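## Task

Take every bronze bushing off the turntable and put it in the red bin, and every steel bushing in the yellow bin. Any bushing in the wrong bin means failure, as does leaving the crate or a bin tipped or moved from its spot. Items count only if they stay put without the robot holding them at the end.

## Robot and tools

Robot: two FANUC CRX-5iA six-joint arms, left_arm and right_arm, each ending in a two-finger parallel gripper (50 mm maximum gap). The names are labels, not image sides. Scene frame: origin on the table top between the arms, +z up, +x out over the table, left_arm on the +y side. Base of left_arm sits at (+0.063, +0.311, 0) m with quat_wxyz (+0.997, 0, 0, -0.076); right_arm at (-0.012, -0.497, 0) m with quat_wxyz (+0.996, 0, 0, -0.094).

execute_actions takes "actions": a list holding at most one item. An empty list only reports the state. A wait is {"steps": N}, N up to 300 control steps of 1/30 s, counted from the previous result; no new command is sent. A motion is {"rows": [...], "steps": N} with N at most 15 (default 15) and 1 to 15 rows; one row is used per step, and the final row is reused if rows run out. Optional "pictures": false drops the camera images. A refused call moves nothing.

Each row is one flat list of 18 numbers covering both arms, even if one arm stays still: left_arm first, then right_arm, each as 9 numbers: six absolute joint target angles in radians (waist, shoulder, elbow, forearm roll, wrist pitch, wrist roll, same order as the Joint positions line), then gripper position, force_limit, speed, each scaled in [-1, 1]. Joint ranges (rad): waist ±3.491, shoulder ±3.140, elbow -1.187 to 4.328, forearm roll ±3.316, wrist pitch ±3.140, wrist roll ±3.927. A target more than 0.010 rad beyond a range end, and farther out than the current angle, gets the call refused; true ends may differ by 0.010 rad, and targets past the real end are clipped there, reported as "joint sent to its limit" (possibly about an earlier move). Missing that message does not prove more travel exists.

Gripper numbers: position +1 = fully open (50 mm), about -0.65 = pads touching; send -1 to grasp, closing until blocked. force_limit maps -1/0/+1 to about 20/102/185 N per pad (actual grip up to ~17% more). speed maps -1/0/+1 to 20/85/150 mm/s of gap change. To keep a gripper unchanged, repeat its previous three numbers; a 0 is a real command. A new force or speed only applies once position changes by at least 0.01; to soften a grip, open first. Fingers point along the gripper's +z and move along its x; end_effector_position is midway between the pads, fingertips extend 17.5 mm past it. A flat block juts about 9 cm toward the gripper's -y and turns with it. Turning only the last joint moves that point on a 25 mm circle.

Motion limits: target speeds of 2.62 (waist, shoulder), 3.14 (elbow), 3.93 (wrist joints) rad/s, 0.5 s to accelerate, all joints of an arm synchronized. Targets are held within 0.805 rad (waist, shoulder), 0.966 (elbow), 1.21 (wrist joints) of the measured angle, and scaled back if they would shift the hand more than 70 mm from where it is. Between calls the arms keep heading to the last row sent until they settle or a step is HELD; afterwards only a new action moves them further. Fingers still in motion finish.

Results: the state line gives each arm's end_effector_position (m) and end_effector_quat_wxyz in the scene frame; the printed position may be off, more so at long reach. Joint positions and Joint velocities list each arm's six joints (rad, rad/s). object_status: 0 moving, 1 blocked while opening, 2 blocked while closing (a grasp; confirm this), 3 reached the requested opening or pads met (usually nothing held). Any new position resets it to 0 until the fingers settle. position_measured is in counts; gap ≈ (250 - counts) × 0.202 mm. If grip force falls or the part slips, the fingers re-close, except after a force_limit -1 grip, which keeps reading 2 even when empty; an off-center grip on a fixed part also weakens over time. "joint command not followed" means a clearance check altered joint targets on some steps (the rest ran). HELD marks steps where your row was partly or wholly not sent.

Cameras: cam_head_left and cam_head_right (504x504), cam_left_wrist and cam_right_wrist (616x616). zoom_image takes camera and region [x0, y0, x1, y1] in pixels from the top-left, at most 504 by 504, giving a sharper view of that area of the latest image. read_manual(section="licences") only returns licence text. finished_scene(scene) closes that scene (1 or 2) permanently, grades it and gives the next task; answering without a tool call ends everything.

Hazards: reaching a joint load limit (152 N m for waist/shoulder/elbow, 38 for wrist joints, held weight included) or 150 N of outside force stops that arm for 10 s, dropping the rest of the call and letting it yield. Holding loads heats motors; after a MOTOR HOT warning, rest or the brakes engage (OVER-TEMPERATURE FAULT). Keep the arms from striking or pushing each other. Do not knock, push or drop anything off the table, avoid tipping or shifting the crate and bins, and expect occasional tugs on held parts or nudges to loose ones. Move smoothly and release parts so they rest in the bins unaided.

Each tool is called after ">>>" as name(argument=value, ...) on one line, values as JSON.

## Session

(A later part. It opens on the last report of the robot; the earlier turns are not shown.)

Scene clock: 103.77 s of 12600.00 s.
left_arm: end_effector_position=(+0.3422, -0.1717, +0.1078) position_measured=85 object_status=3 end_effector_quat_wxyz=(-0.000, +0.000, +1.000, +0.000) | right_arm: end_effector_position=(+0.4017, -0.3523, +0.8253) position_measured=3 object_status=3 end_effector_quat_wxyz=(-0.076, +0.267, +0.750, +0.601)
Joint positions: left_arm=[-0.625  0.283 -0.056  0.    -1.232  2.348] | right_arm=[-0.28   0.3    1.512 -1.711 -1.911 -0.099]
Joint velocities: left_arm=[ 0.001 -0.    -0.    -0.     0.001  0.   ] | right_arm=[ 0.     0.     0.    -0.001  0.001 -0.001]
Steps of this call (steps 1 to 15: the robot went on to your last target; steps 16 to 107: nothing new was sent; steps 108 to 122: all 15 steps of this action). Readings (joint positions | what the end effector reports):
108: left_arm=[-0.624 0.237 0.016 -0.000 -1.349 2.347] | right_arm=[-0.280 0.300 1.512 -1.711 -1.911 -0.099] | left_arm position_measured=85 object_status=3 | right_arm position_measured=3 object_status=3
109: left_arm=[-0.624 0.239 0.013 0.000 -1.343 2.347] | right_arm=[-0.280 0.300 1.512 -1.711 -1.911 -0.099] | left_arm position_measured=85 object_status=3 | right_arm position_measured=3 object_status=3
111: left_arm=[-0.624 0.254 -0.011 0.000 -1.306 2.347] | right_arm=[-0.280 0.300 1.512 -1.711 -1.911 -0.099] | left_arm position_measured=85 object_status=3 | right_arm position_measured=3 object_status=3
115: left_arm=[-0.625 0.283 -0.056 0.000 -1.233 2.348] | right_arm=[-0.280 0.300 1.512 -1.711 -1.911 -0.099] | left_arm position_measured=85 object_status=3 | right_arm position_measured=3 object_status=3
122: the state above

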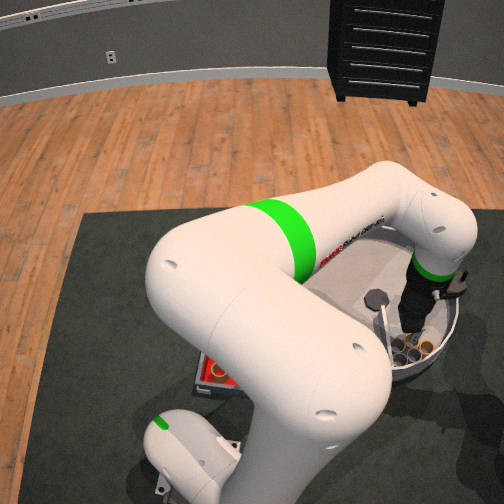

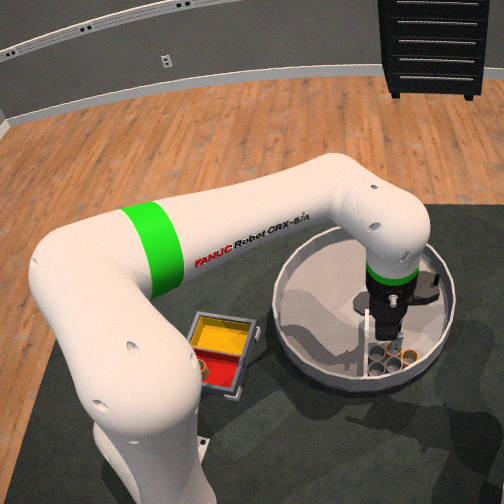

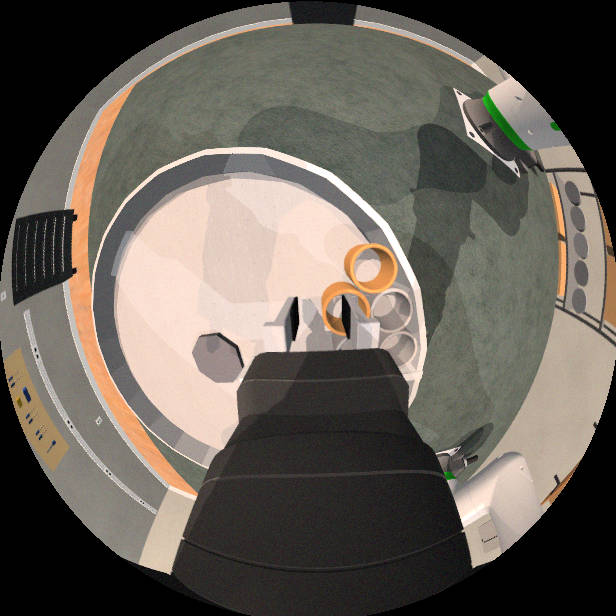

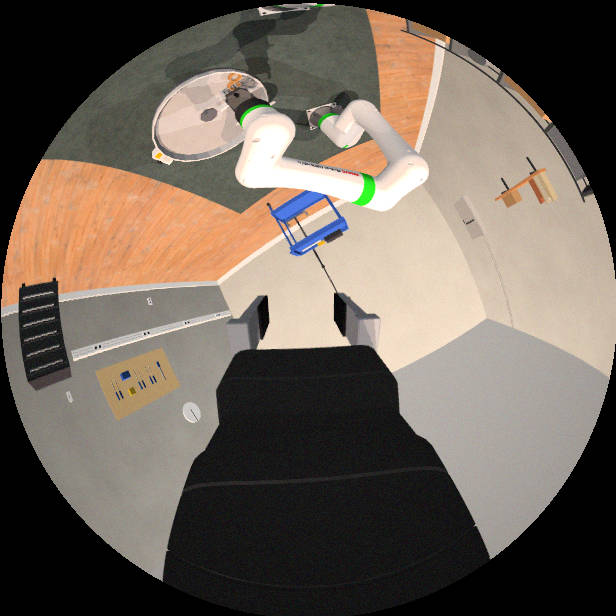

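>>> execute_actions(actions=[{"rows":[[-0.621,0.278,-0.062,0,-1.231,2.344,0.45,-0.5,0.5,-0.28,0.3,1.512,-1.711,-1.911,-0.099,1,0,0]],"steps":6}], pictures=false)

>>> execute_actions(actions=[{"rows":[[-0.621,0.298,-0.093,0,-1.18,2.344,0.45,-0.5,0.5,-0.28,0.3,1.512,-1.711,-1.911,-0.099,1,0,0]],"steps":10}], pictures=false)

>>> execute_actions(actions=[{"rows":[[-0.621,0.298,-0.093,0,-1.18,2.344,-1,-0.5,0.5,-0.28,0.3,1.512,-1.711,-1.911,-0.099,1,0,0]]}], pictures=false)

>>> execute_actions(actions=[{"rows":[[-0.621,0.24,0.02,0,-1.351,2.344,-1,-0.5,0.5,-0.28,0.3,1.512,-1.711,-1.911,-0.099,1,0,0]]}], pictures=false)

>>> execute_actions(actions=[{"rows":[[0.455,-0.545,-0.656,0,-1.46,1.268,-1,-0.5,0.5,-0.28,0.3,1.512,-1.711,-1.911,-0.099,1,0,0]]}], pictures=false)

>>> execute_actions(actions=[{"steps":35}], pictures=false)

>>> execute_actions(actions=[{"rows":[[0.455,-0.455,-0.862,0,-1.164,1.268,-1,-0.5,0.5,-0.28,0.3,1.512,-1.711,-1.911,-0.099,1,0,0]]}], pictures=false)

>>> execute_actions(actions=[{"rows":[[0.455,-0.455,-0.862,0,-1.164,1.268,-0.15,-0.5,0.5,-0.28,0.3,1.512,-1.711,-1.911,-0.099,1,0,0]],"steps":8}])

>>> execute_actions(actions=[{"rows":[[0.455,-0.545,-0.656,0,-1.46,1.268,-0.15,-0.5,0.5,-0.28,0.3,1.512,-1.711,-1.911,-0.099,1,0,0]]}], pictures=false)

>>> execute_actions(actions=[{"rows":[[-0.696,0.286,0.078,0,-1.363,2.419,0.45,-0.5,0.5,-0.28,0.3,1.512,-1.711,-1.911,-0.099,1,0,0]]}], pictures=false)

>>> execute_actions(actions=[{"steps":32}], pictures=false)

>>> execute_actions(actions=[{"rows":[[-0.696,0.324,-0.003,0,-1.244,2.419,0.45,-0.5,0.5,-0.28,0.3,1.512,-1.711,-1.911,-0.099,1,0,0]]}])

>>> zoom_image(camera="cam_left_wrist", region=[260,220,440,360])

Scene clock: 121.17 s of 12600.00 s.
left_arm: end_effector_position=(+0.3426, -0.1690, +0.1078) position_measured=85 object_status=3 end_effector_quat_wxyz=(-0.000, +0.000, +1.000, +0.000) | right_arm: end_effector_position=(+0.4017, -0.3523, +0.8253) position_measured=3 object_status=3 end_effector_quat_wxyz=(-0.076, +0.267, +0.750, +0.601)
Joint positions: left_arm=[-0.621  0.278 -0.062 -0.    -1.231  2.344] | right_arm=[-0.28   0.3    1.512 -1.711 -1.911 -0.099]
Joint velocities: left_arm=[ 0.001 -0.    -0.     0.     0.    -0.004] | right_arm=[ 0.001 -0.    -0.    -0.001  0.     0.001]
Steps of this call (steps 1 to 15: the robot went on to your last target; steps 16 to 516: nothing new was sent; steps 517 to 522: all 6 steps of this action). Readings (joint positions | what the end effector reports):
517: left_arm=[-0.625 0.283 -0.056 -0.000 -1.232 2.348] | right_arm=[-0.280 0.300 1.512 -1.711 -1.911 -0.099] | left_arm position_measured=85 object_status=3 | right_arm position_measured=3 object_status=3
518: left_arm=[-0.623 0.280 -0.060 -0.000 -1.231 2.346] | right_arm=[-0.280 0.300 1.512 -1.711 -1.911 -0.099] | left_arm position_measured=85 object_status=3 | right_arm position_measured=3 object_status=3
520: left_arm=[-0.621 0.278 -0.062 -0.000 -1.231 2.345] | right_arm=[-0.280 0.300 1.512 -1.711 -1.911 -0.099] | left_arm position_measured=85 object_status=3 | right_arm position_measured=3 object_status=3
522: the state above

Scene clock: 121.50 s of 12600.00 s.
left_arm: end_effector_position=(+0.3425, -0.1690, +0.0850) position_measured=85 object_status=3 end_effector_quat_wxyz=(-0.000, +0.000, +1.000, +0.000) | right_arm: end_effector_position=(+0.4017, -0.3523, +0.8253) position_measured=3 object_status=3 end_effector_quat_wxyz=(-0.076, +0.267, +0.750, +0.601)
Joint positions: left_arm=[-0.621  0.298 -0.093 -0.    -1.18   2.344] | right_arm=[-0.28   0.3    1.512 -1.711 -1.911 -0.099]
Joint velocities: left_arm=[ 0.001 -0.001  0.    -0.    -0.001 -0.001] | right_arm=[0.    0.    0.    0.    0.001 0.001]
Steps of this call (steps 1 to 10: all 10 steps of this action). Readings (joint positions | what the end effector reports):
1: left_arm=[-0.621 0.278 -0.062 -0.000 -1.230 2.344] | right_arm=[-0.280 0.300 1.512 -1.711 -1.911 -0.099] | left_arm position_measured=85 object_status=3 | right_arm position_measured=3 object_status=3
2: left_arm=[-0.621 0.280 -0.066 -0.000 -1.224 2.344] | right_arm=[-0.280 0.300 1.512 -1.711 -1.911 -0.099] | left_arm position_measured=85 object_status=3 | right_arm position_measured=3 object_status=3
4: left_arm=[-0.621 0.293 -0.085 -0.000 -1.193 2.344] | right_arm=[-0.280 0.300 1.512 -1.711 -1.911 -0.099] | left_arm position_measured=85 object_status=3 | right_arm position_measured=3 object_status=3
8: left_arm=[-0.621 0.298 -0.093 -0.000 -1.180 2.344] | right_arm=[-0.280 0.300 1.512 -1.711 -1.911 -0.099] | left_arm position_measured=85 object_status=3 | right_arm position_measured=3 object_status=3
10: the state above

Scene clock: 122.00 s of 12600.00 s.
left_arm: end_effector_position=(+0.3426, -0.1690, +0.0850) position_measured=219 object_status=2 end_effector_quat_wxyz=(-0.000, +0.000, +1.000, +0.000) | right_arm: end_effector_position=(+0.4017, -0.3523, +0.8253) position_measured=3 object_status=3 end_effector_quat_wxyz=(-0.076, +0.267, +0.750, +0.601)
Joint positions: left_arm=[-0.621  0.298 -0.093  0.    -1.18   2.344] | right_arm=[-0.28   0.3    1.512 -1.711 -1.911 -0.099]
Joint velocities: left_arm=[ 0.001  0.    -0.    -0.001  0.001 -0.002] | right_arm=[-0.001  0.     0.     0.001 -0.     0.001]
Steps of this call (steps 1 to 15: all 15 steps of this action). Readings (joint positions | what the end effector reports):
1: left_arm=[-0.621 0.298 -0.093 -0.000 -1.180 2.344] | right_arm=[-0.280 0.300 1.512 -1.711 -1.911 -0.099] | left_arm position_measured=97 object_status=0 | right_arm position_measured=3 object_status=3
2: left_arm=[-0.621 0.298 -0.093 -0.000 -1.180 2.344] | right_arm=[-0.280 0.300 1.512 -1.711 -1.911 -0.099] | left_arm position_measured=116 object_status=0 | right_arm position_measured=3 object_status=3
4: left_arm=[-0.621 0.298 -0.093 -0.000 -1.180 2.344] | right_arm=[-0.280 0.300 1.512 -1.711 -1.911 -0.099] | left_arm position_measured=155 object_status=0 | right_arm position_measured=3 object_status=3
8: left_arm=[-0.621 0.298 -0.093 0.000 -1.180 2.344] | right_arm=[-0.280 0.300 1.512 -1.711 -1.911 -0.099] | left_arm position_measured=219 object_status=0 | right_arm position_measured=3 object_status=3
15: the state above

Scene clock: 122.50 s of 12600.00 s.
left_arm: end_effector_position=(+0.3419, -0.1684, +0.1613) position_measured=219 object_status=2 end_effector_quat_wxyz=(-0.000, +0.000, +1.000, +0.000) | right_arm: end_effector_position=(+0.4017, -0.3523, +0.8253) position_measured=3 object_status=3 end_effector_quat_wxyz=(-0.076, +0.267, +0.750, +0.601)
Joint positions: left_arm=[-0.621  0.24   0.02   0.    -1.351  2.344] | right_arm=[-0.28   0.3    1.512 -1.711 -1.911 -0.099]
Joint velocities: left_arm=[ 0.001 -0.     0.002 -0.    -0.     0.   ] | right_arm=[ 0.002 -0.     0.    -0.     0.    -0.   ]
Steps of this call (steps 1 to 15: all 15 steps of this action). Readings (joint positions | what the end effector reports):
1: left_arm=[-0.621 0.298 -0.093 0.000 -1.180 2.344] | right_arm=[-0.280 0.300 1.512 -1.711 -1.911 -0.099] | left_arm position_measured=219 object_status=2 | right_arm position_measured=3 object_status=3
2: left_arm=[-0.621 0.296 -0.089 0.000 -1.186 2.344] | right_arm=[-0.280 0.300 1.512 -1.711 -1.911 -0.099] | left_arm position_measured=219 object_status=2 | right_arm position_measured=3 object_status=3
4: left_arm=[-0.621 0.283 -0.064 0.000 -1.224 2.344] | right_arm=[-0.280 0.300 1.512 -1.711 -1.911 -0.099] | left_arm position_measured=219 object_status=2 | right_arm position_measured=3 object_status=3
8: left_arm=[-0.621 0.244 0.011 0.000 -1.337 2.344] | right_arm=[-0.280 0.300 1.512 -1.711 -1.911 -0.099] | left_arm position_measured=219 object_status=2 | right_arm position_measured=3 object_status=3
15: the state above

Scene clock: 123.00 s of 12600.00 s.
left_arm: end_effector_position=(+0.3756, +0.0059, +0.1899) position_measured=219 object_status=2 end_effector_quat_wxyz=(-0.000, +0.024, +1.000, +0.000) | right_arm: end_effector_position=(+0.4017, -0.3523, +0.8253) position_measured=3 object_status=3 end_effector_quat_wxyz=(-0.076, +0.267, +0.750, +0.601)
Joint positions: left_arm=[-0.261 -0.057 -0.235  0.    -1.392  1.937] | right_arm=[-0.28   0.3    1.512 -1.711 -1.911 -0.099]
Joint velocities: left_arm=[ 1.002 -0.683 -0.587  0.    -0.094 -0.93 ] | right_arm=[-0.    -0.    -0.     0.     0.001  0.002]
Steps of this call (steps 1 to 15: all 15 steps of this action). Readings (joint positions | what the end effector reports):
1: left_arm=[-0.621 0.240 0.020 0.000 -1.351 2.343] | right_arm=[-0.280 0.300 1.512 -1.711 -1.911 -0.099] | left_arm position_measured=219 object_status=2 | right_arm position_measured=3 object_status=3
2: left_arm=[-0.617 0.236 0.016 0.000 -1.352 2.338] | right_arm=[-0.280 0.300 1.512 -1.711 -1.911 -0.099] | left_arm position_measured=219 object_status=2 | right_arm position_measured=3 object_status=3
4: left_arm=[-0.592 0.211 -0.005 0.000 -1.355 2.304] | right_arm=[-0.280 0.300 1.512 -1.711 -1.911 -0.099] | left_arm position_measured=219 object_status=2 | right_arm position_measured=3 object_status=3
8: left_arm=[-0.484 0.112 -0.090 0.000 -1.369 2.168] | right_arm=[-0.280 0.300 1.512 -1.711 -1.911 -0.099] | left_arm position_measured=219 object_status=2 | right_arm position_measured=3 object_status=3
15: the state above

Scene clock: 124.17 s of 12600.00 s.
left_arm: end_effector_position=(+0.3067, +0.2257, +0.1600) position_measured=219 object_status=2 end_effector_quat_wxyz=(-0.000, +0.000, +1.000, -0.000) | right_arm: end_effector_position=(+0.4017, -0.3523, +0.8253) position_measured=3 object_status=3 end_effector_quat_wxyz=(-0.076, +0.267, +0.750, +0.601)
Joint positions: left_arm=[ 0.455 -0.545 -0.656 -0.    -1.46   1.268] | right_arm=[-0.28   0.3    1.512 -1.711 -1.911 -0.099]
Joint velocities: left_arm=[-0.     0.001 -0.     0.001  0.    -0.001] | right_arm=[ 0.001  0.     0.     0.     0.001 -0.   ]
Steps of this call (steps 1 to 35: the robot went on to your last target). Readings (joint positions | what the end effector reports):
1: left_arm=[-0.227 -0.080 -0.255 0.000 -1.395 1.906] | right_arm=[-0.280 0.300 1.512 -1.711 -1.911 -0.099] | left_arm position_measured=219 object_status=2 | right_arm position_measured=3 object_status=3
2: left_arm=[-0.193 -0.104 -0.276 0.000 -1.399 1.873] | right_arm=[-0.280 0.300 1.512 -1.711 -1.911 -0.099] | left_arm position_measured=219 object_status=2 | right_arm position_measured=3 object_status=3
4: left_arm=[-0.122 -0.152 -0.317 0.000 -1.405 1.807] | right_arm=[-0.280 0.300 1.512 -1.711 -1.911 -0.099] | left_arm position_measured=219 object_status=2 | right_arm position_measured=3 object_status=3
8: left_arm=[0.027 -0.254 -0.405 0.000 -1.420 1.668] | right_arm=[-0.280 0.300 1.512 -1.711 -1.911 -0.099] | left_arm position_measured=219 object_status=2 | right_arm position_measured=3 object_status=3
35: the state above

Scene clock: 124.67 s of 12600.00 s.
left_arm: end_effector_position=(+0.3067, +0.2257, +0.0552) position_measured=219 object_status=2 end_effector_quat_wxyz=(+0.000, +0.000, +1.000, +0.000) | right_arm: end_effector_position=(+0.4017, -0.3523, +0.8253) position_measured=3 object_status=3 end_effector_quat_wxyz=(-0.076, +0.267, +0.750, +0.601)
Joint positions: left_arm=[ 0.455 -0.455 -0.862  0.    -1.164  1.268] | right_arm=[-0.28   0.3    1.512 -1.711 -1.911 -0.099]
Joint velocities: left_arm=[ 0.001  0.001 -0.002 -0.     0.003 -0.002] | right_arm=[ 0.     0.    -0.     0.    -0.001 -0.   ]
Steps of this call (steps 1 to 15: all 15 steps of this action). Readings (joint positions | what the end effector reports):
1: left_arm=[0.455 -0.545 -0.656 0.000 -1.460 1.268] | right_arm=[-0.280 0.300 1.512 -1.711 -1.911 -0.099] | left_arm position_measured=219 object_status=2 | right_arm position_measured=3 object_status=3
2: left_arm=[0.455 -0.543 -0.660 0.000 -1.454 1.268] | right_arm=[-0.280 0.300 1.512 -1.711 -1.911 -0.099] | left_arm position_measured=219 object_status=2 | right_arm position_measured=3 object_status=3
4: left_arm=[0.455 -0.532 -0.687 0.000 -1.416 1.268] | right_arm=[-0.280 0.300 1.512 -1.711 -1.911 -0.099] | left_arm position_measured=219 object_status=2 | right_arm position_measured=3 object_status=3
8: left_arm=[0.455 -0.483 -0.797 0.000 -1.257 1.268] | right_arm=[-0.280 0.300 1.512 -1.711 -1.911 -0.099] | left_arm position_measured=219 object_status=2 | right_arm position_measured=3 object_status=3
15: the state above

Scene clock: 124.93 s of 12600.00 s.
left_arm: end_effector_position=(+0.3066, +0.2257, +0.0551) position_measured=175 object_status=0 end_effector_quat_wxyz=(-0.000, +0.000, +1.000, -0.000) | right_arm: end_effector_position=(+0.4017, -0.3523, +0.8253) position_measured=3 object_status=3 end_effector_quat_wxyz=(-0.076, +0.267, +0.750, +0.601)
Joint positions: left_arm=[ 0.455 -0.455 -0.862  0.    -1.164  1.268] | right_arm=[-0.28   0.3    1.512 -1.711 -1.911 -0.099]
Joint velocities: left_arm=[-0.001 -0.    -0.    -0.    -0.001 -0.   ] | right_arm=[-0.    -0.    -0.    -0.    -0.     0.001]
Steps of this call (steps 1 to 8: all 8 steps of this action). Readings (joint positions | what the end effector reports):
1: left_arm=[0.455 -0.455 -0.862 0.000 -1.164 1.268] | right_arm=[-0.280 0.300 1.512 -1.711 -1.911 -0.099] | left_arm position_measured=207 object_status=0 | right_arm position_measured=3 object_status=3
2: left_arm=[0.455 -0.455 -0.862 0.000 -1.164 1.268] | right_arm=[-0.280 0.300 1.512 -1.711 -1.911 -0.099] | left_arm position_measured=188 object_status=0 | right_arm position_measured=3 object_status=3
4: left_arm=[0.455 -0.455 -0.862 0.000 -1.164 1.268] | right_arm=[-0.280 0.300 1.512 -1.711 -1.911 -0.099] | left_arm position_measured=175 object_status=0 | right_arm position_measured=3 object_status=3
8: the state above

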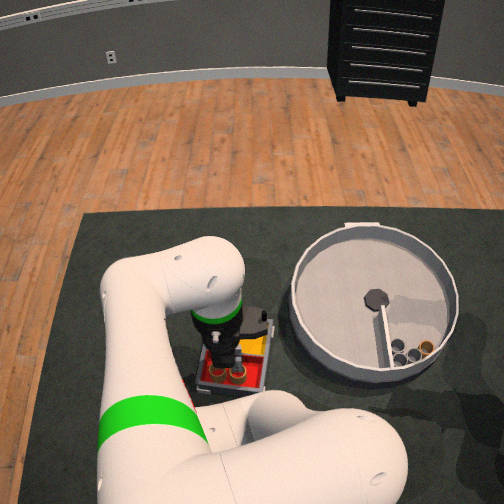

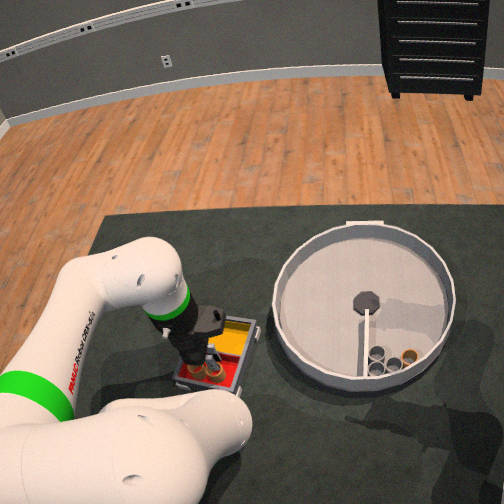

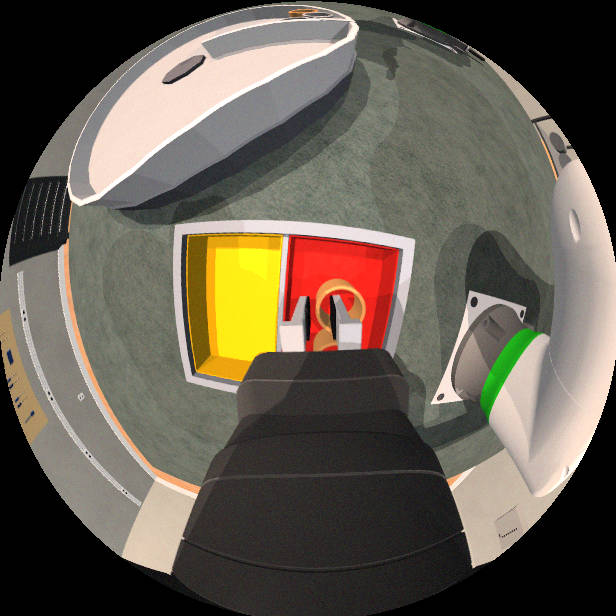

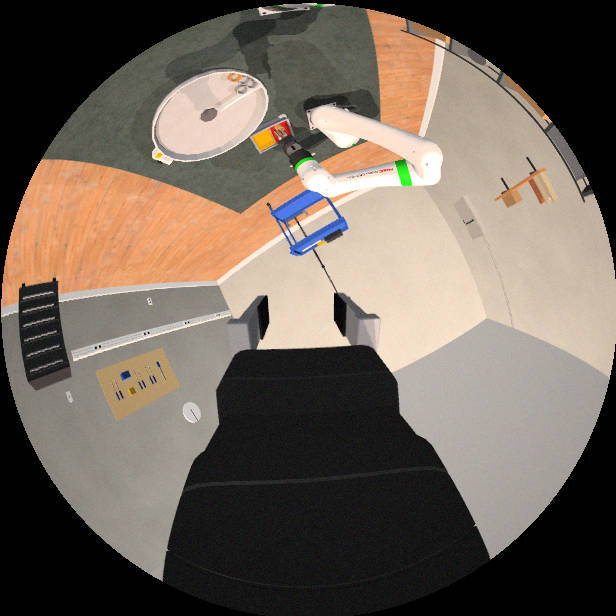

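Scene clock: 125.43 s of 12600.00 s.
left_arm: end_effector_position=(+0.3066, +0.2257, +0.1598) position_measured=175 object_status=3 end_effector_quat_wxyz=(-0.000, +0.000, +1.000, -0.000) | right_arm: end_effector_position=(+0.4017, -0.3523, +0.8253) position_measured=3 object_status=3 end_effector_quat_wxyz=(-0.076, +0.267, +0.750, +0.601)
Joint positions: left_arm=[ 0.455 -0.545 -0.656 -0.    -1.46   1.268] | right_arm=[-0.28   0.3    1.512 -1.711 -1.911 -0.099]
Joint velocities: left_arm=[ 0.     0.     0.002  0.001 -0.002  0.   ] | right_arm=[-0.001 -0.    -0.     0.     0.001 -0.001]
Steps of this call (steps 1 to 15: all 15 steps of this action). Readings (joint positions | what the end effector reports):
1: left_arm=[0.455 -0.455 -0.862 0.000 -1.164 1.268] | right_arm=[-0.280 0.300 1.512 -1.711 -1.911 -0.099] | left_arm position_measured=175 object_status=0 | right_arm position_measured=3 object_status=3
2: left_arm=[0.455 -0.457 -0.858 -0.000 -1.170 1.268] | right_arm=[-0.280 0.300 1.512 -1.711 -1.911 -0.099] | left_arm position_measured=175 object_status=0 | right_arm position_measured=3 object_status=3
4: left_arm=[0.455 -0.468 -0.831 -0.000 -1.208 1.268] | right_arm=[-0.280 0.300 1.512 -1.711 -1.911 -0.099] | left_arm position_measured=175 object_status=3 | right_arm position_measured=3 object_status=3
8: left_arm=[0.455 -0.517 -0.721 -0.000 -1.366 1.268] | right_arm=[-0.280 0.300 1.512 -1.711 -1.911 -0.099] | left_arm position_measured=175 object_status=3 | right_arm position_measured=3 object_status=3
15: the state above

Scene clock: 125.93 s of 12600.00 s.
left_arm: end_effector_position=(+0.3943, +0.1211, +0.1947) position_measured=85 object_status=3 end_effector_quat_wxyz=(+0.001, -0.038, +0.999, -0.000) | right_arm: end_effector_position=(+0.4017, -0.3523, +0.8253) position_measured=3 object_status=3 end_effector_quat_wxyz=(-0.076, +0.267, +0.750, +0.601)
Joint positions: left_arm=[ 0.05  -0.199 -0.349 -0.    -1.419  1.75 ] | right_arm=[-0.28   0.3    1.512 -1.711 -1.911 -0.099]
Joint velocities: left_arm=[-1.074  0.706  0.618 -0.     0.081  0.965] | right_arm=[-0.003  0.     0.    -0.001  0.003 -0.   ]
Steps of this call (steps 1 to 15: all 15 steps of this action). Readings (joint positions | what the end effector reports):
1: left_arm=[0.455 -0.545 -0.656 -0.000 -1.460 1.268] | right_arm=[-0.280 0.300 1.512 -1.711 -1.911 -0.099] | left_arm position_measured=163 object_status=0 | right_arm position_measured=3 object_status=3
2: left_arm=[0.451 -0.541 -0.652 -0.000 -1.460 1.274] | right_arm=[-0.280 0.300 1.512 -1.711 -1.911 -0.099] | left_arm position_measured=144 object_status=0 | right_arm position_measured=3 object_status=3
4: left_arm=[0.426 -0.516 -0.629 -0.000 -1.457 1.310] | right_arm=[-0.280 0.300 1.512 -1.711 -1.911 -0.099] | left_arm position_measured=105 object_status=0 | right_arm position_measured=3 object_status=3
8: left_arm=[0.308 -0.399 -0.525 -0.000 -1.443 1.473] | right_arm=[-0.280 0.300 1.512 -1.711 -1.911 -0.099] | left_arm position_measured=85 object_status=0 | right_arm position_measured=3 object_status=3
15: the state above

Scene clock: 127.00 s of 12600.00 s.
left_arm: end_effector_position=(+0.3200, -0.2025, +0.1616) position_measured=85 object_status=3 end_effector_quat_wxyz=(-0.000, +0.000, +1.000, +0.000) | right_arm: end_effector_position=(+0.4017, -0.3523, +0.8253) position_measured=3 object_status=3 end_effector_quat_wxyz=(-0.076, +0.267, +0.750, +0.601)
Joint positions: left_arm=[-0.696  0.286  0.078 -0.    -1.363  2.419] | right_arm=[-0.28   0.3    1.512 -1.711 -1.911 -0.099]
Joint velocities: left_arm=[-0.001  0.001 -0.     0.     0.    -0.   ] | right_arm=[-0.    -0.    -0.    -0.001  0.001  0.001]
Steps of this call (steps 1 to 32: the robot went on to your last target). Readings (joint positions | what the end effector reports):
1: left_arm=[0.013 -0.175 -0.328 -0.000 -1.417 1.782] | right_arm=[-0.280 0.300 1.512 -1.711 -1.911 -0.099] | left_arm position_measured=85 object_status=3 | right_arm position_measured=3 object_status=3
2: left_arm=[-0.022 -0.152 -0.308 -0.000 -1.414 1.814] | right_arm=[-0.280 0.300 1.512 -1.711 -1.911 -0.099] | left_arm position_measured=85 object_status=3 | right_arm position_measured=3 object_status=3
4: left_arm=[-0.092 -0.107 -0.268 -0.000 -1.409 1.877] | right_arm=[-0.280 0.300 1.512 -1.711 -1.911 -0.099] | left_arm position_measured=85 object_status=3 | right_arm position_measured=3 object_status=3
8: left_arm=[-0.226 -0.020 -0.191 -0.000 -1.399 1.997] | right_arm=[-0.280 0.300 1.512 -1.711 -1.911 -0.099] | left_arm position_measured=85 object_status=3 | right_arm position_measured=3 object_status=3
32: the state above

Scene clock: 127.50 s of 12600.00 s.
left_arm: end_effector_position=(+0.3208, -0.2036, +0.1076) position_measured=85 object_status=3 end_effector_quat_wxyz=(-0.000, +0.000, +1.000, +0.000) | right_arm: end_effector_position=(+0.4017, -0.3523, +0.8253) position_measured=3 object_status=3 end_effector_quat_wxyz=(-0.076, +0.267, +0.750, +0.601)
Joint positions: left_arm=[-0.696  0.324 -0.003  0.    -1.244  2.419] | right_arm=[-0.28   0.3    1.512 -1.711 -1.911 -0.099]
Joint velocities: left_arm=[-0.002  0.001  0.    -0.     0.    -0.   ] | right_arm=[ 0.001 -0.     0.     0.001 -0.    -0.002]
Steps of this call (steps 1 to 15: all 15 steps of this action). Readings (joint positions | what the end effector reports):
1: left_arm=[-0.696 0.286 0.078 -0.000 -1.362 2.419] | right_arm=[-0.280 0.300 1.512 -1.711 -1.911 -0.099] | left_arm position_measured=85 object_status=3 | right_arm position_measured=3 object_status=3
2: left_arm=[-0.696 0.288 0.074 0.000 -1.356 2.419] | right_arm=[-0.280 0.300 1.512 -1.711 -1.911 -0.099] | left_arm position_measured=85 object_status=3 | right_arm position_measured=3 object_status=3
4: left_arm=[-0.696 0.300 0.048 0.000 -1.319 2.419] | right_arm=[-0.280 0.300 1.512 -1.711 -1.911 -0.099] | left_arm position_measured=85 object_status=3 | right_arm position_measured=3 object_status=3
8: left_arm=[-0.696 0.324 -0.002 0.000 -1.245 2.419] | right_arm=[-0.280 0.300 1.512 -1.711 -1.911 -0.099] | left_arm position_measured=85 object_status=3 | right_arm position_measured=3 object_status=3
15: the state above

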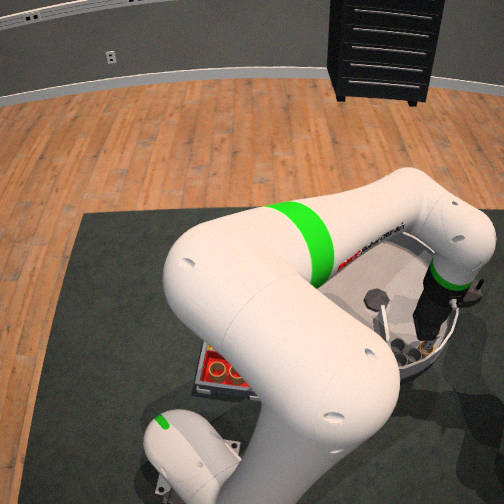

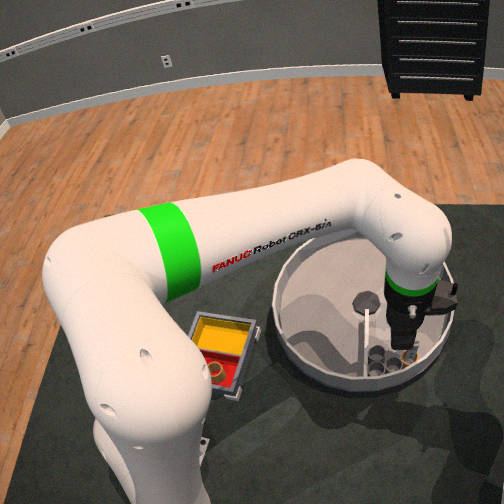

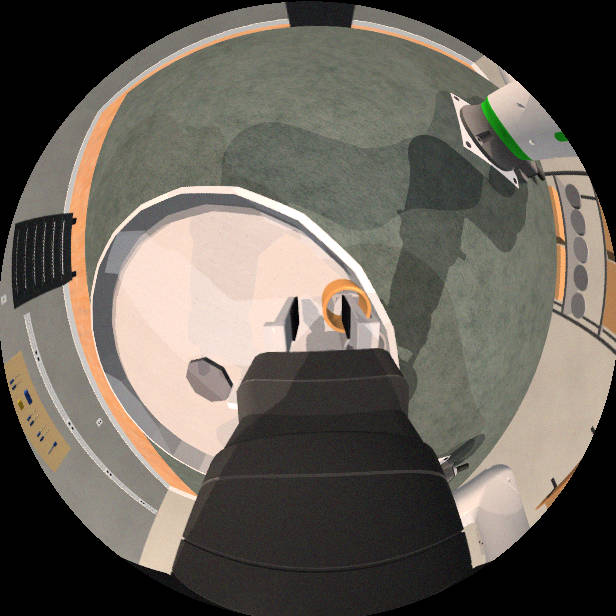

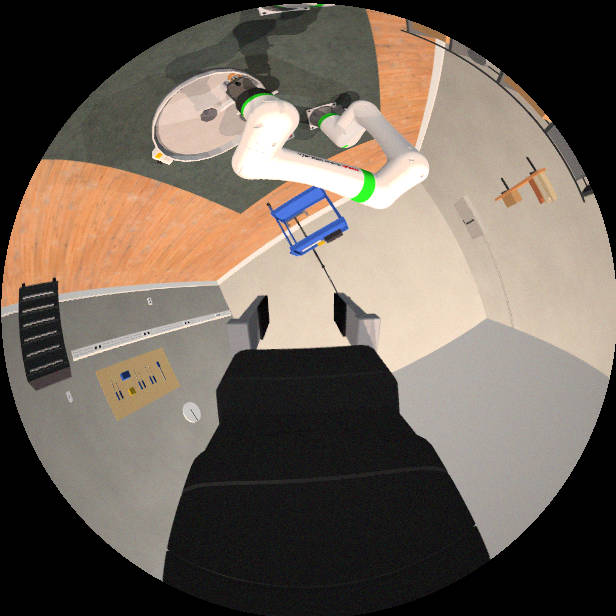

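Region (260, 220, 440, 360) of cam_left_wrist's 616x616 image, scaled by 2.800, with more detail than that image has.

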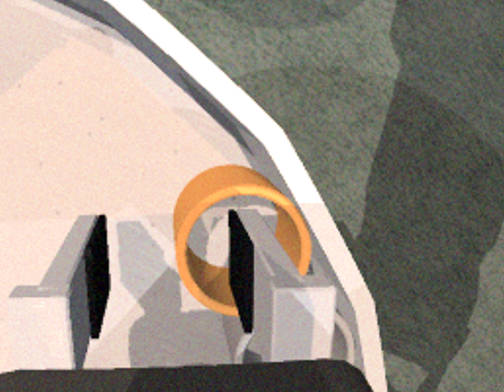

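>>> execute_actions(actions=[{"rows":[[-0.676,0.234,-0.112,0,-1.225,2.399,0.45,-0.5,0.5,-0.28,0.3,1.512,-1.711,-1.911,-0.099,1,0,0]]}])

>>> zoom_image(camera="cam_left_wrist", region=[260,220,440,360])

Scene clock: 145.70 s of 12600.00 s.
left_arm: end_effector_position=(+0.3182, -0.1971, +0.1113) position_measured=85 object_status=3 end_effector_quat_wxyz=(+0.004, -0.001, +1.000, -0.007) | right_arm: end_effector_position=(+0.4017, -0.3523, +0.8253) position_measured=3 object_status=3 end_effector_quat_wxyz=(-0.076, +0.267, +0.750, +0.601)
Joint positions: left_arm=[-0.689  0.292 -0.038  0.004 -1.225  2.413] | right_arm=[-0.28   0.3    1.512 -1.711 -1.911 -0.099]
Joint velocities: left_arm=[-0.     0.     0.001  0.001  0.001  0.   ] | right_arm=[ 0.001 -0.     0.     0.    -0.     0.001]
FORCE FAULT: contact force on the left arm reached its limit, and that arm stopped for 10 seconds. The contact can be on any part of that arm, not only on its tool. That arm's remaining commands of this call were not run. That arm holds still and accepts commands again. Move the arm away from the contact; if what it grips holds it there, let go first. Pushing or pulling that hard again can fault the arm again.
The stop of the left arm began at step 246 of this call (marked STOPPED below). From that step on that arm followed nothing that you had sent. 11 of its steps, steps kept back included, did not run and will not run. Nothing is kept back now, and the robot has no last target.
Steps of this call (steps 1 to 15: the robot went on to your last target; steps 16 to 241: nothing new was sent; steps 242 to 256: all 15 steps of this action; steps 257 to 546: the stop continued). Readings (joint positions | what the end effector reports):
242: left_arm=[-0.696 0.324 -0.003 -0.000 -1.244 2.419] | right_arm=[-0.280 0.300 1.512 -1.711 -1.911 -0.099] | left_arm position_measured=85 object_status=3 | right_arm position_measured=3 object_status=3
243: left_arm=[-0.695 0.320 -0.008 0.000 -1.243 2.419] | right_arm=[-0.280 0.300 1.512 -1.711 -1.911 -0.099] | left_arm position_measured=85 object_status=3 | right_arm position_measured=3 object_status=3
245: left_arm=[-0.690 0.295 -0.037 0.001 -1.233 2.414] | right_arm=[-0.280 0.300 1.512 -1.711 -1.911 -0.099] | left_arm position_measured=85 object_status=3 | right_arm position_measured=3 object_status=3
246: left_arm=[-0.689 0.291 -0.038 0.004 -1.226 2.413] | right_arm=[-0.280 0.300 1.512 -1.711 -1.911 -0.099] | left_arm position_measured=85 object_status=3 | right_arm position_measured=3 object_status=3 STOPPED (the left arm)
249: left_arm=[-0.689 0.292 -0.038 0.004 -1.225 2.413] | right_arm=[-0.280 0.300 1.512 -1.711 -1.911 -0.099] | left_arm position_measured=85 object_status=3 | right_arm position_measured=3 object_status=3
546: the state above

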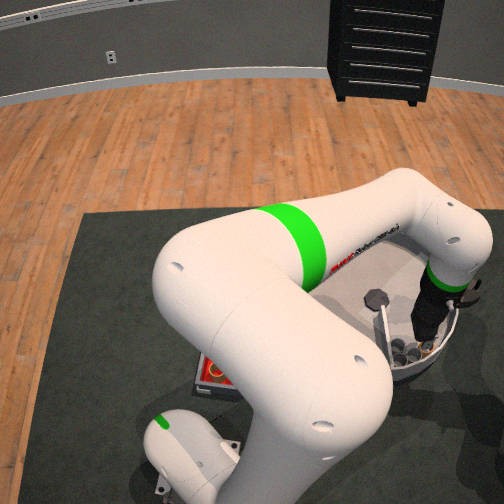

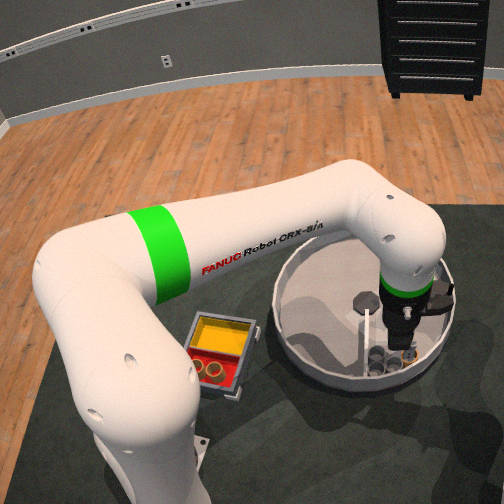

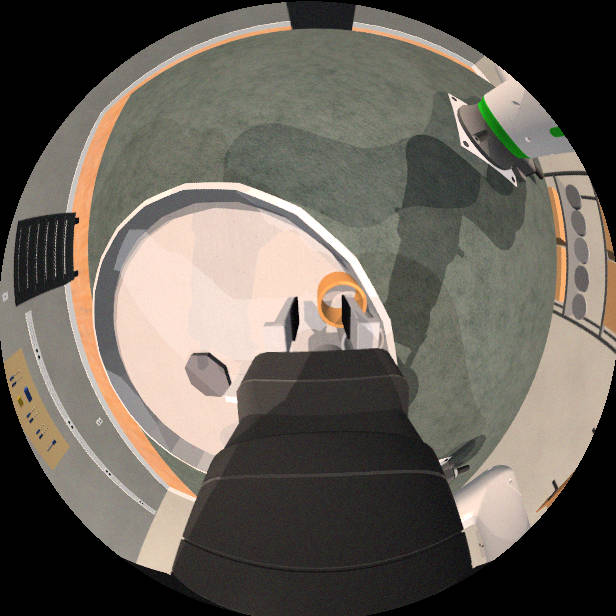

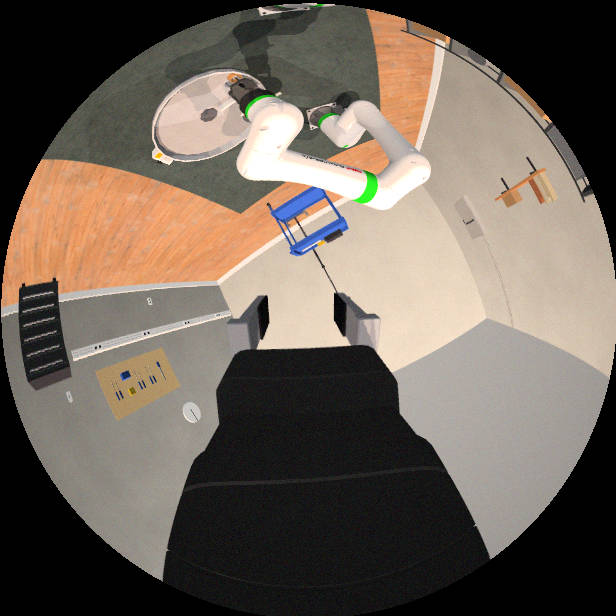

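Region (260, 220, 440, 360) of cam_left_wrist's 616x616 image, scaled by 2.800, with more detail than that image has.

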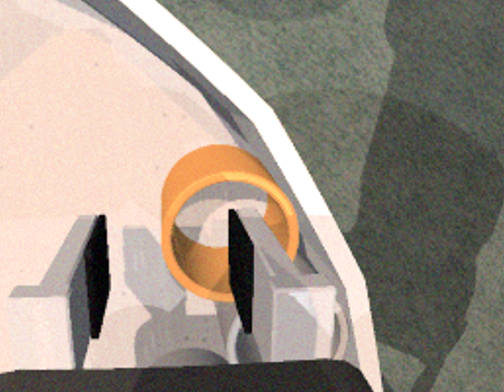

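Tip was already in the bore. Lift first.

>>> execute_actions(actions=[{"rows":[[-0.696,0.3,0.048,0,-1.319,2.419,0.45,-0.5,0.5,-0.28,0.3,1.512,-1.711,-1.911,-0.099,1,0,0]]}], pictures=false)

>>> execute_actions(actions=[{"rows":[[-0.676,0.226,-0.098,0,-1.247,2.399,0.45,-0.5,0.5,-0.28,0.3,1.512,-1.711,-1.911,-0.099,1,0,0]]}])

>>> zoom_image(camera="cam_left_wrist", region=[260,220,440,360])

Scene clock: 151.77 s of 12600.00 s.
left_arm: end_effector_position=(+0.3207, -0.2034, +0.1414) position_measured=85 object_status=3 end_effector_quat_wxyz=(-0.000, +0.000, +1.000, +0.000) | right_arm: end_effector_position=(+0.4017, -0.3523, +0.8253) position_measured=3 object_status=3 end_effector_quat_wxyz=(-0.076, +0.267, +0.750, +0.601)
Joint positions: left_arm=[-0.696  0.3    0.048 -0.    -1.319  2.419] | right_arm=[-0.28   0.3    1.512 -1.711 -1.911 -0.099]
Joint velocities: left_arm=[-0.     0.001 -0.002 -0.     0.    -0.   ] | right_arm=[ 0.     0.    -0.     0.002 -0.     0.   ]
Steps of this call (steps 1 to 167: nothing new was sent; steps 168 to 182: all 15 steps of this action). Readings (joint positions | what the end effector reports):
168: left_arm=[-0.689 0.292 -0.038 0.004 -1.225 2.413] | right_arm=[-0.280 0.300 1.512 -1.711 -1.911 -0.099] | left_arm position_measured=85 object_status=3 | right_arm position_measured=3 object_status=3
169: left_arm=[-0.690 0.292 -0.033 0.003 -1.231 2.414] | right_arm=[-0.280 0.300 1.512 -1.711 -1.911 -0.099] | left_arm position_measured=85 object_status=3 | right_arm position_measured=3 object_status=3
171: left_arm=[-0.692 0.295 -0.003 0.001 -1.265 2.415] | right_arm=[-0.280 0.300 1.512 -1.711 -1.911 -0.099] | left_arm position_measured=85 object_status=3 | right_arm position_measured=3 object_status=3
175: left_arm=[-0.696 0.300 0.048 0.000 -1.319 2.419] | right_arm=[-0.280 0.300 1.512 -1.711 -1.911 -0.099] | left_arm position_measured=85 object_status=3 | right_arm position_measured=3 object_status=3
182: the state above

Scene clock: 152.27 s of 12600.00 s.
left_arm: end_effector_position=(+0.3047, -0.1701, +0.1197) position_measured=85 object_status=3 end_effector_quat_wxyz=(-0.000, +0.000, +1.000, +0.000) | right_arm: end_effector_position=(+0.4017, -0.3523, +0.8253) position_measured=3 object_status=3 end_effector_quat_wxyz=(-0.076, +0.267, +0.750, +0.601)
Joint positions: left_arm=[-0.676  0.226 -0.098 -0.    -1.247  2.399] | right_arm=[-0.28   0.3    1.512 -1.711 -1.911 -0.099]
Joint velocities: left_arm=[ 0.001 -0.001 -0.002  0.     0.001  0.001] | right_arm=[-0.001  0.    -0.    -0.001 -0.    -0.   ]
Steps of this call (steps 1 to 15: all 15 steps of this action). Readings (joint positions | what the end effector reports):
1: left_arm=[-0.696 0.300 0.048 -0.000 -1.319 2.419] | right_arm=[-0.280 0.300 1.512 -1.711 -1.911 -0.099] | left_arm position_measured=85 object_status=3 | right_arm position_measured=3 object_status=3
2: left_arm=[-0.696 0.298 0.043 -0.000 -1.317 2.419] | right_arm=[-0.280 0.300 1.512 -1.711 -1.911 -0.099] | left_arm position_measured=85 object_status=3 | right_arm position_measured=3 object_status=3
4: left_arm=[-0.692 0.282 0.013 -0.000 -1.302 2.415] | right_arm=[-0.280 0.300 1.512 -1.711 -1.911 -0.099] | left_arm position_measured=85 object_status=3 | right_arm position_measured=3 object_status=3
8: left_arm=[-0.678 0.233 -0.084 -0.000 -1.254 2.401] | right_arm=[-0.280 0.300 1.512 -1.711 -1.911 -0.099] | left_arm position_measured=85 object_status=3 | right_arm position_measured=3 object_status=3
15: the state above

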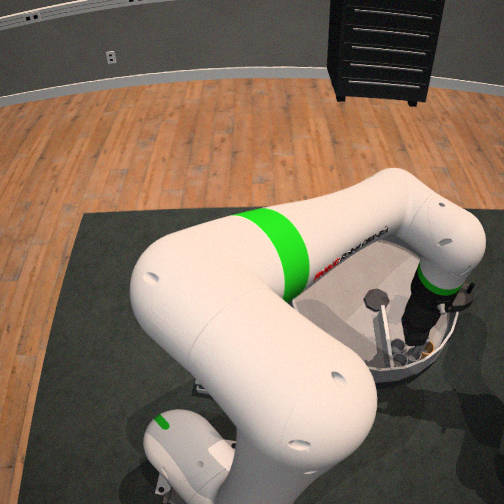

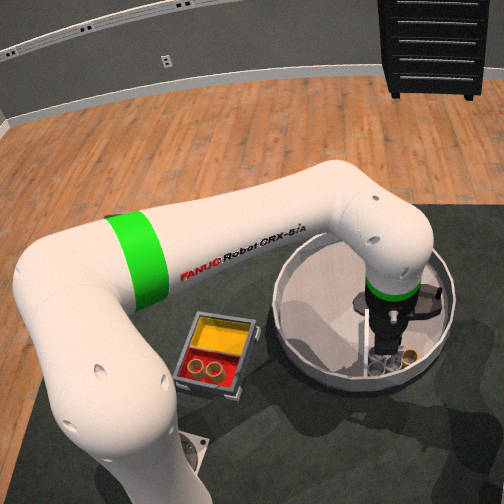

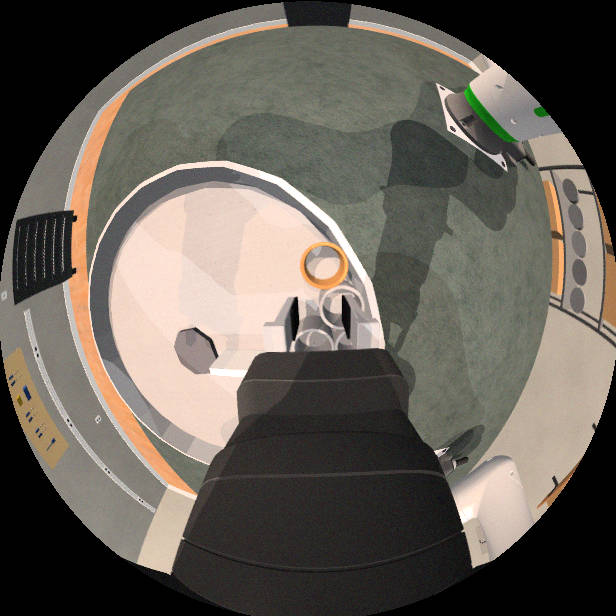

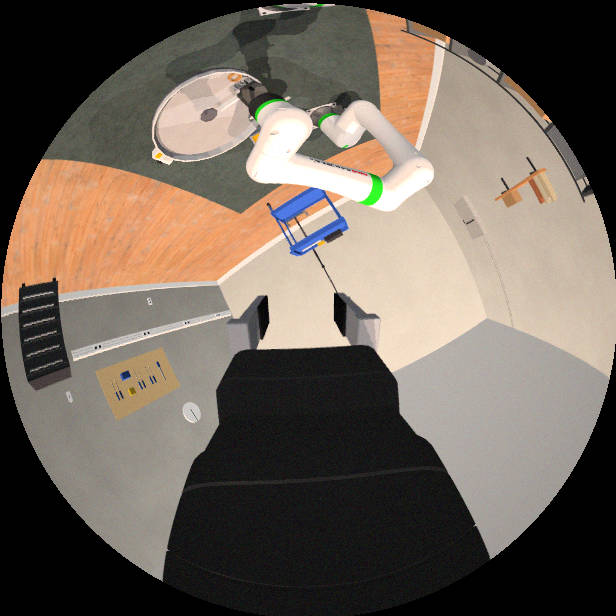

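Region (260, 220, 440, 360) of cam_left_wrist's 616x616 image, scaled by 2.800, with more detail than that image has.

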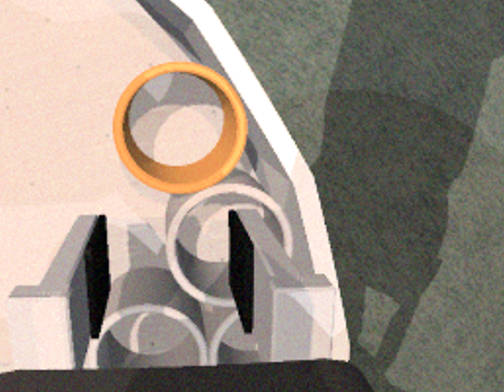

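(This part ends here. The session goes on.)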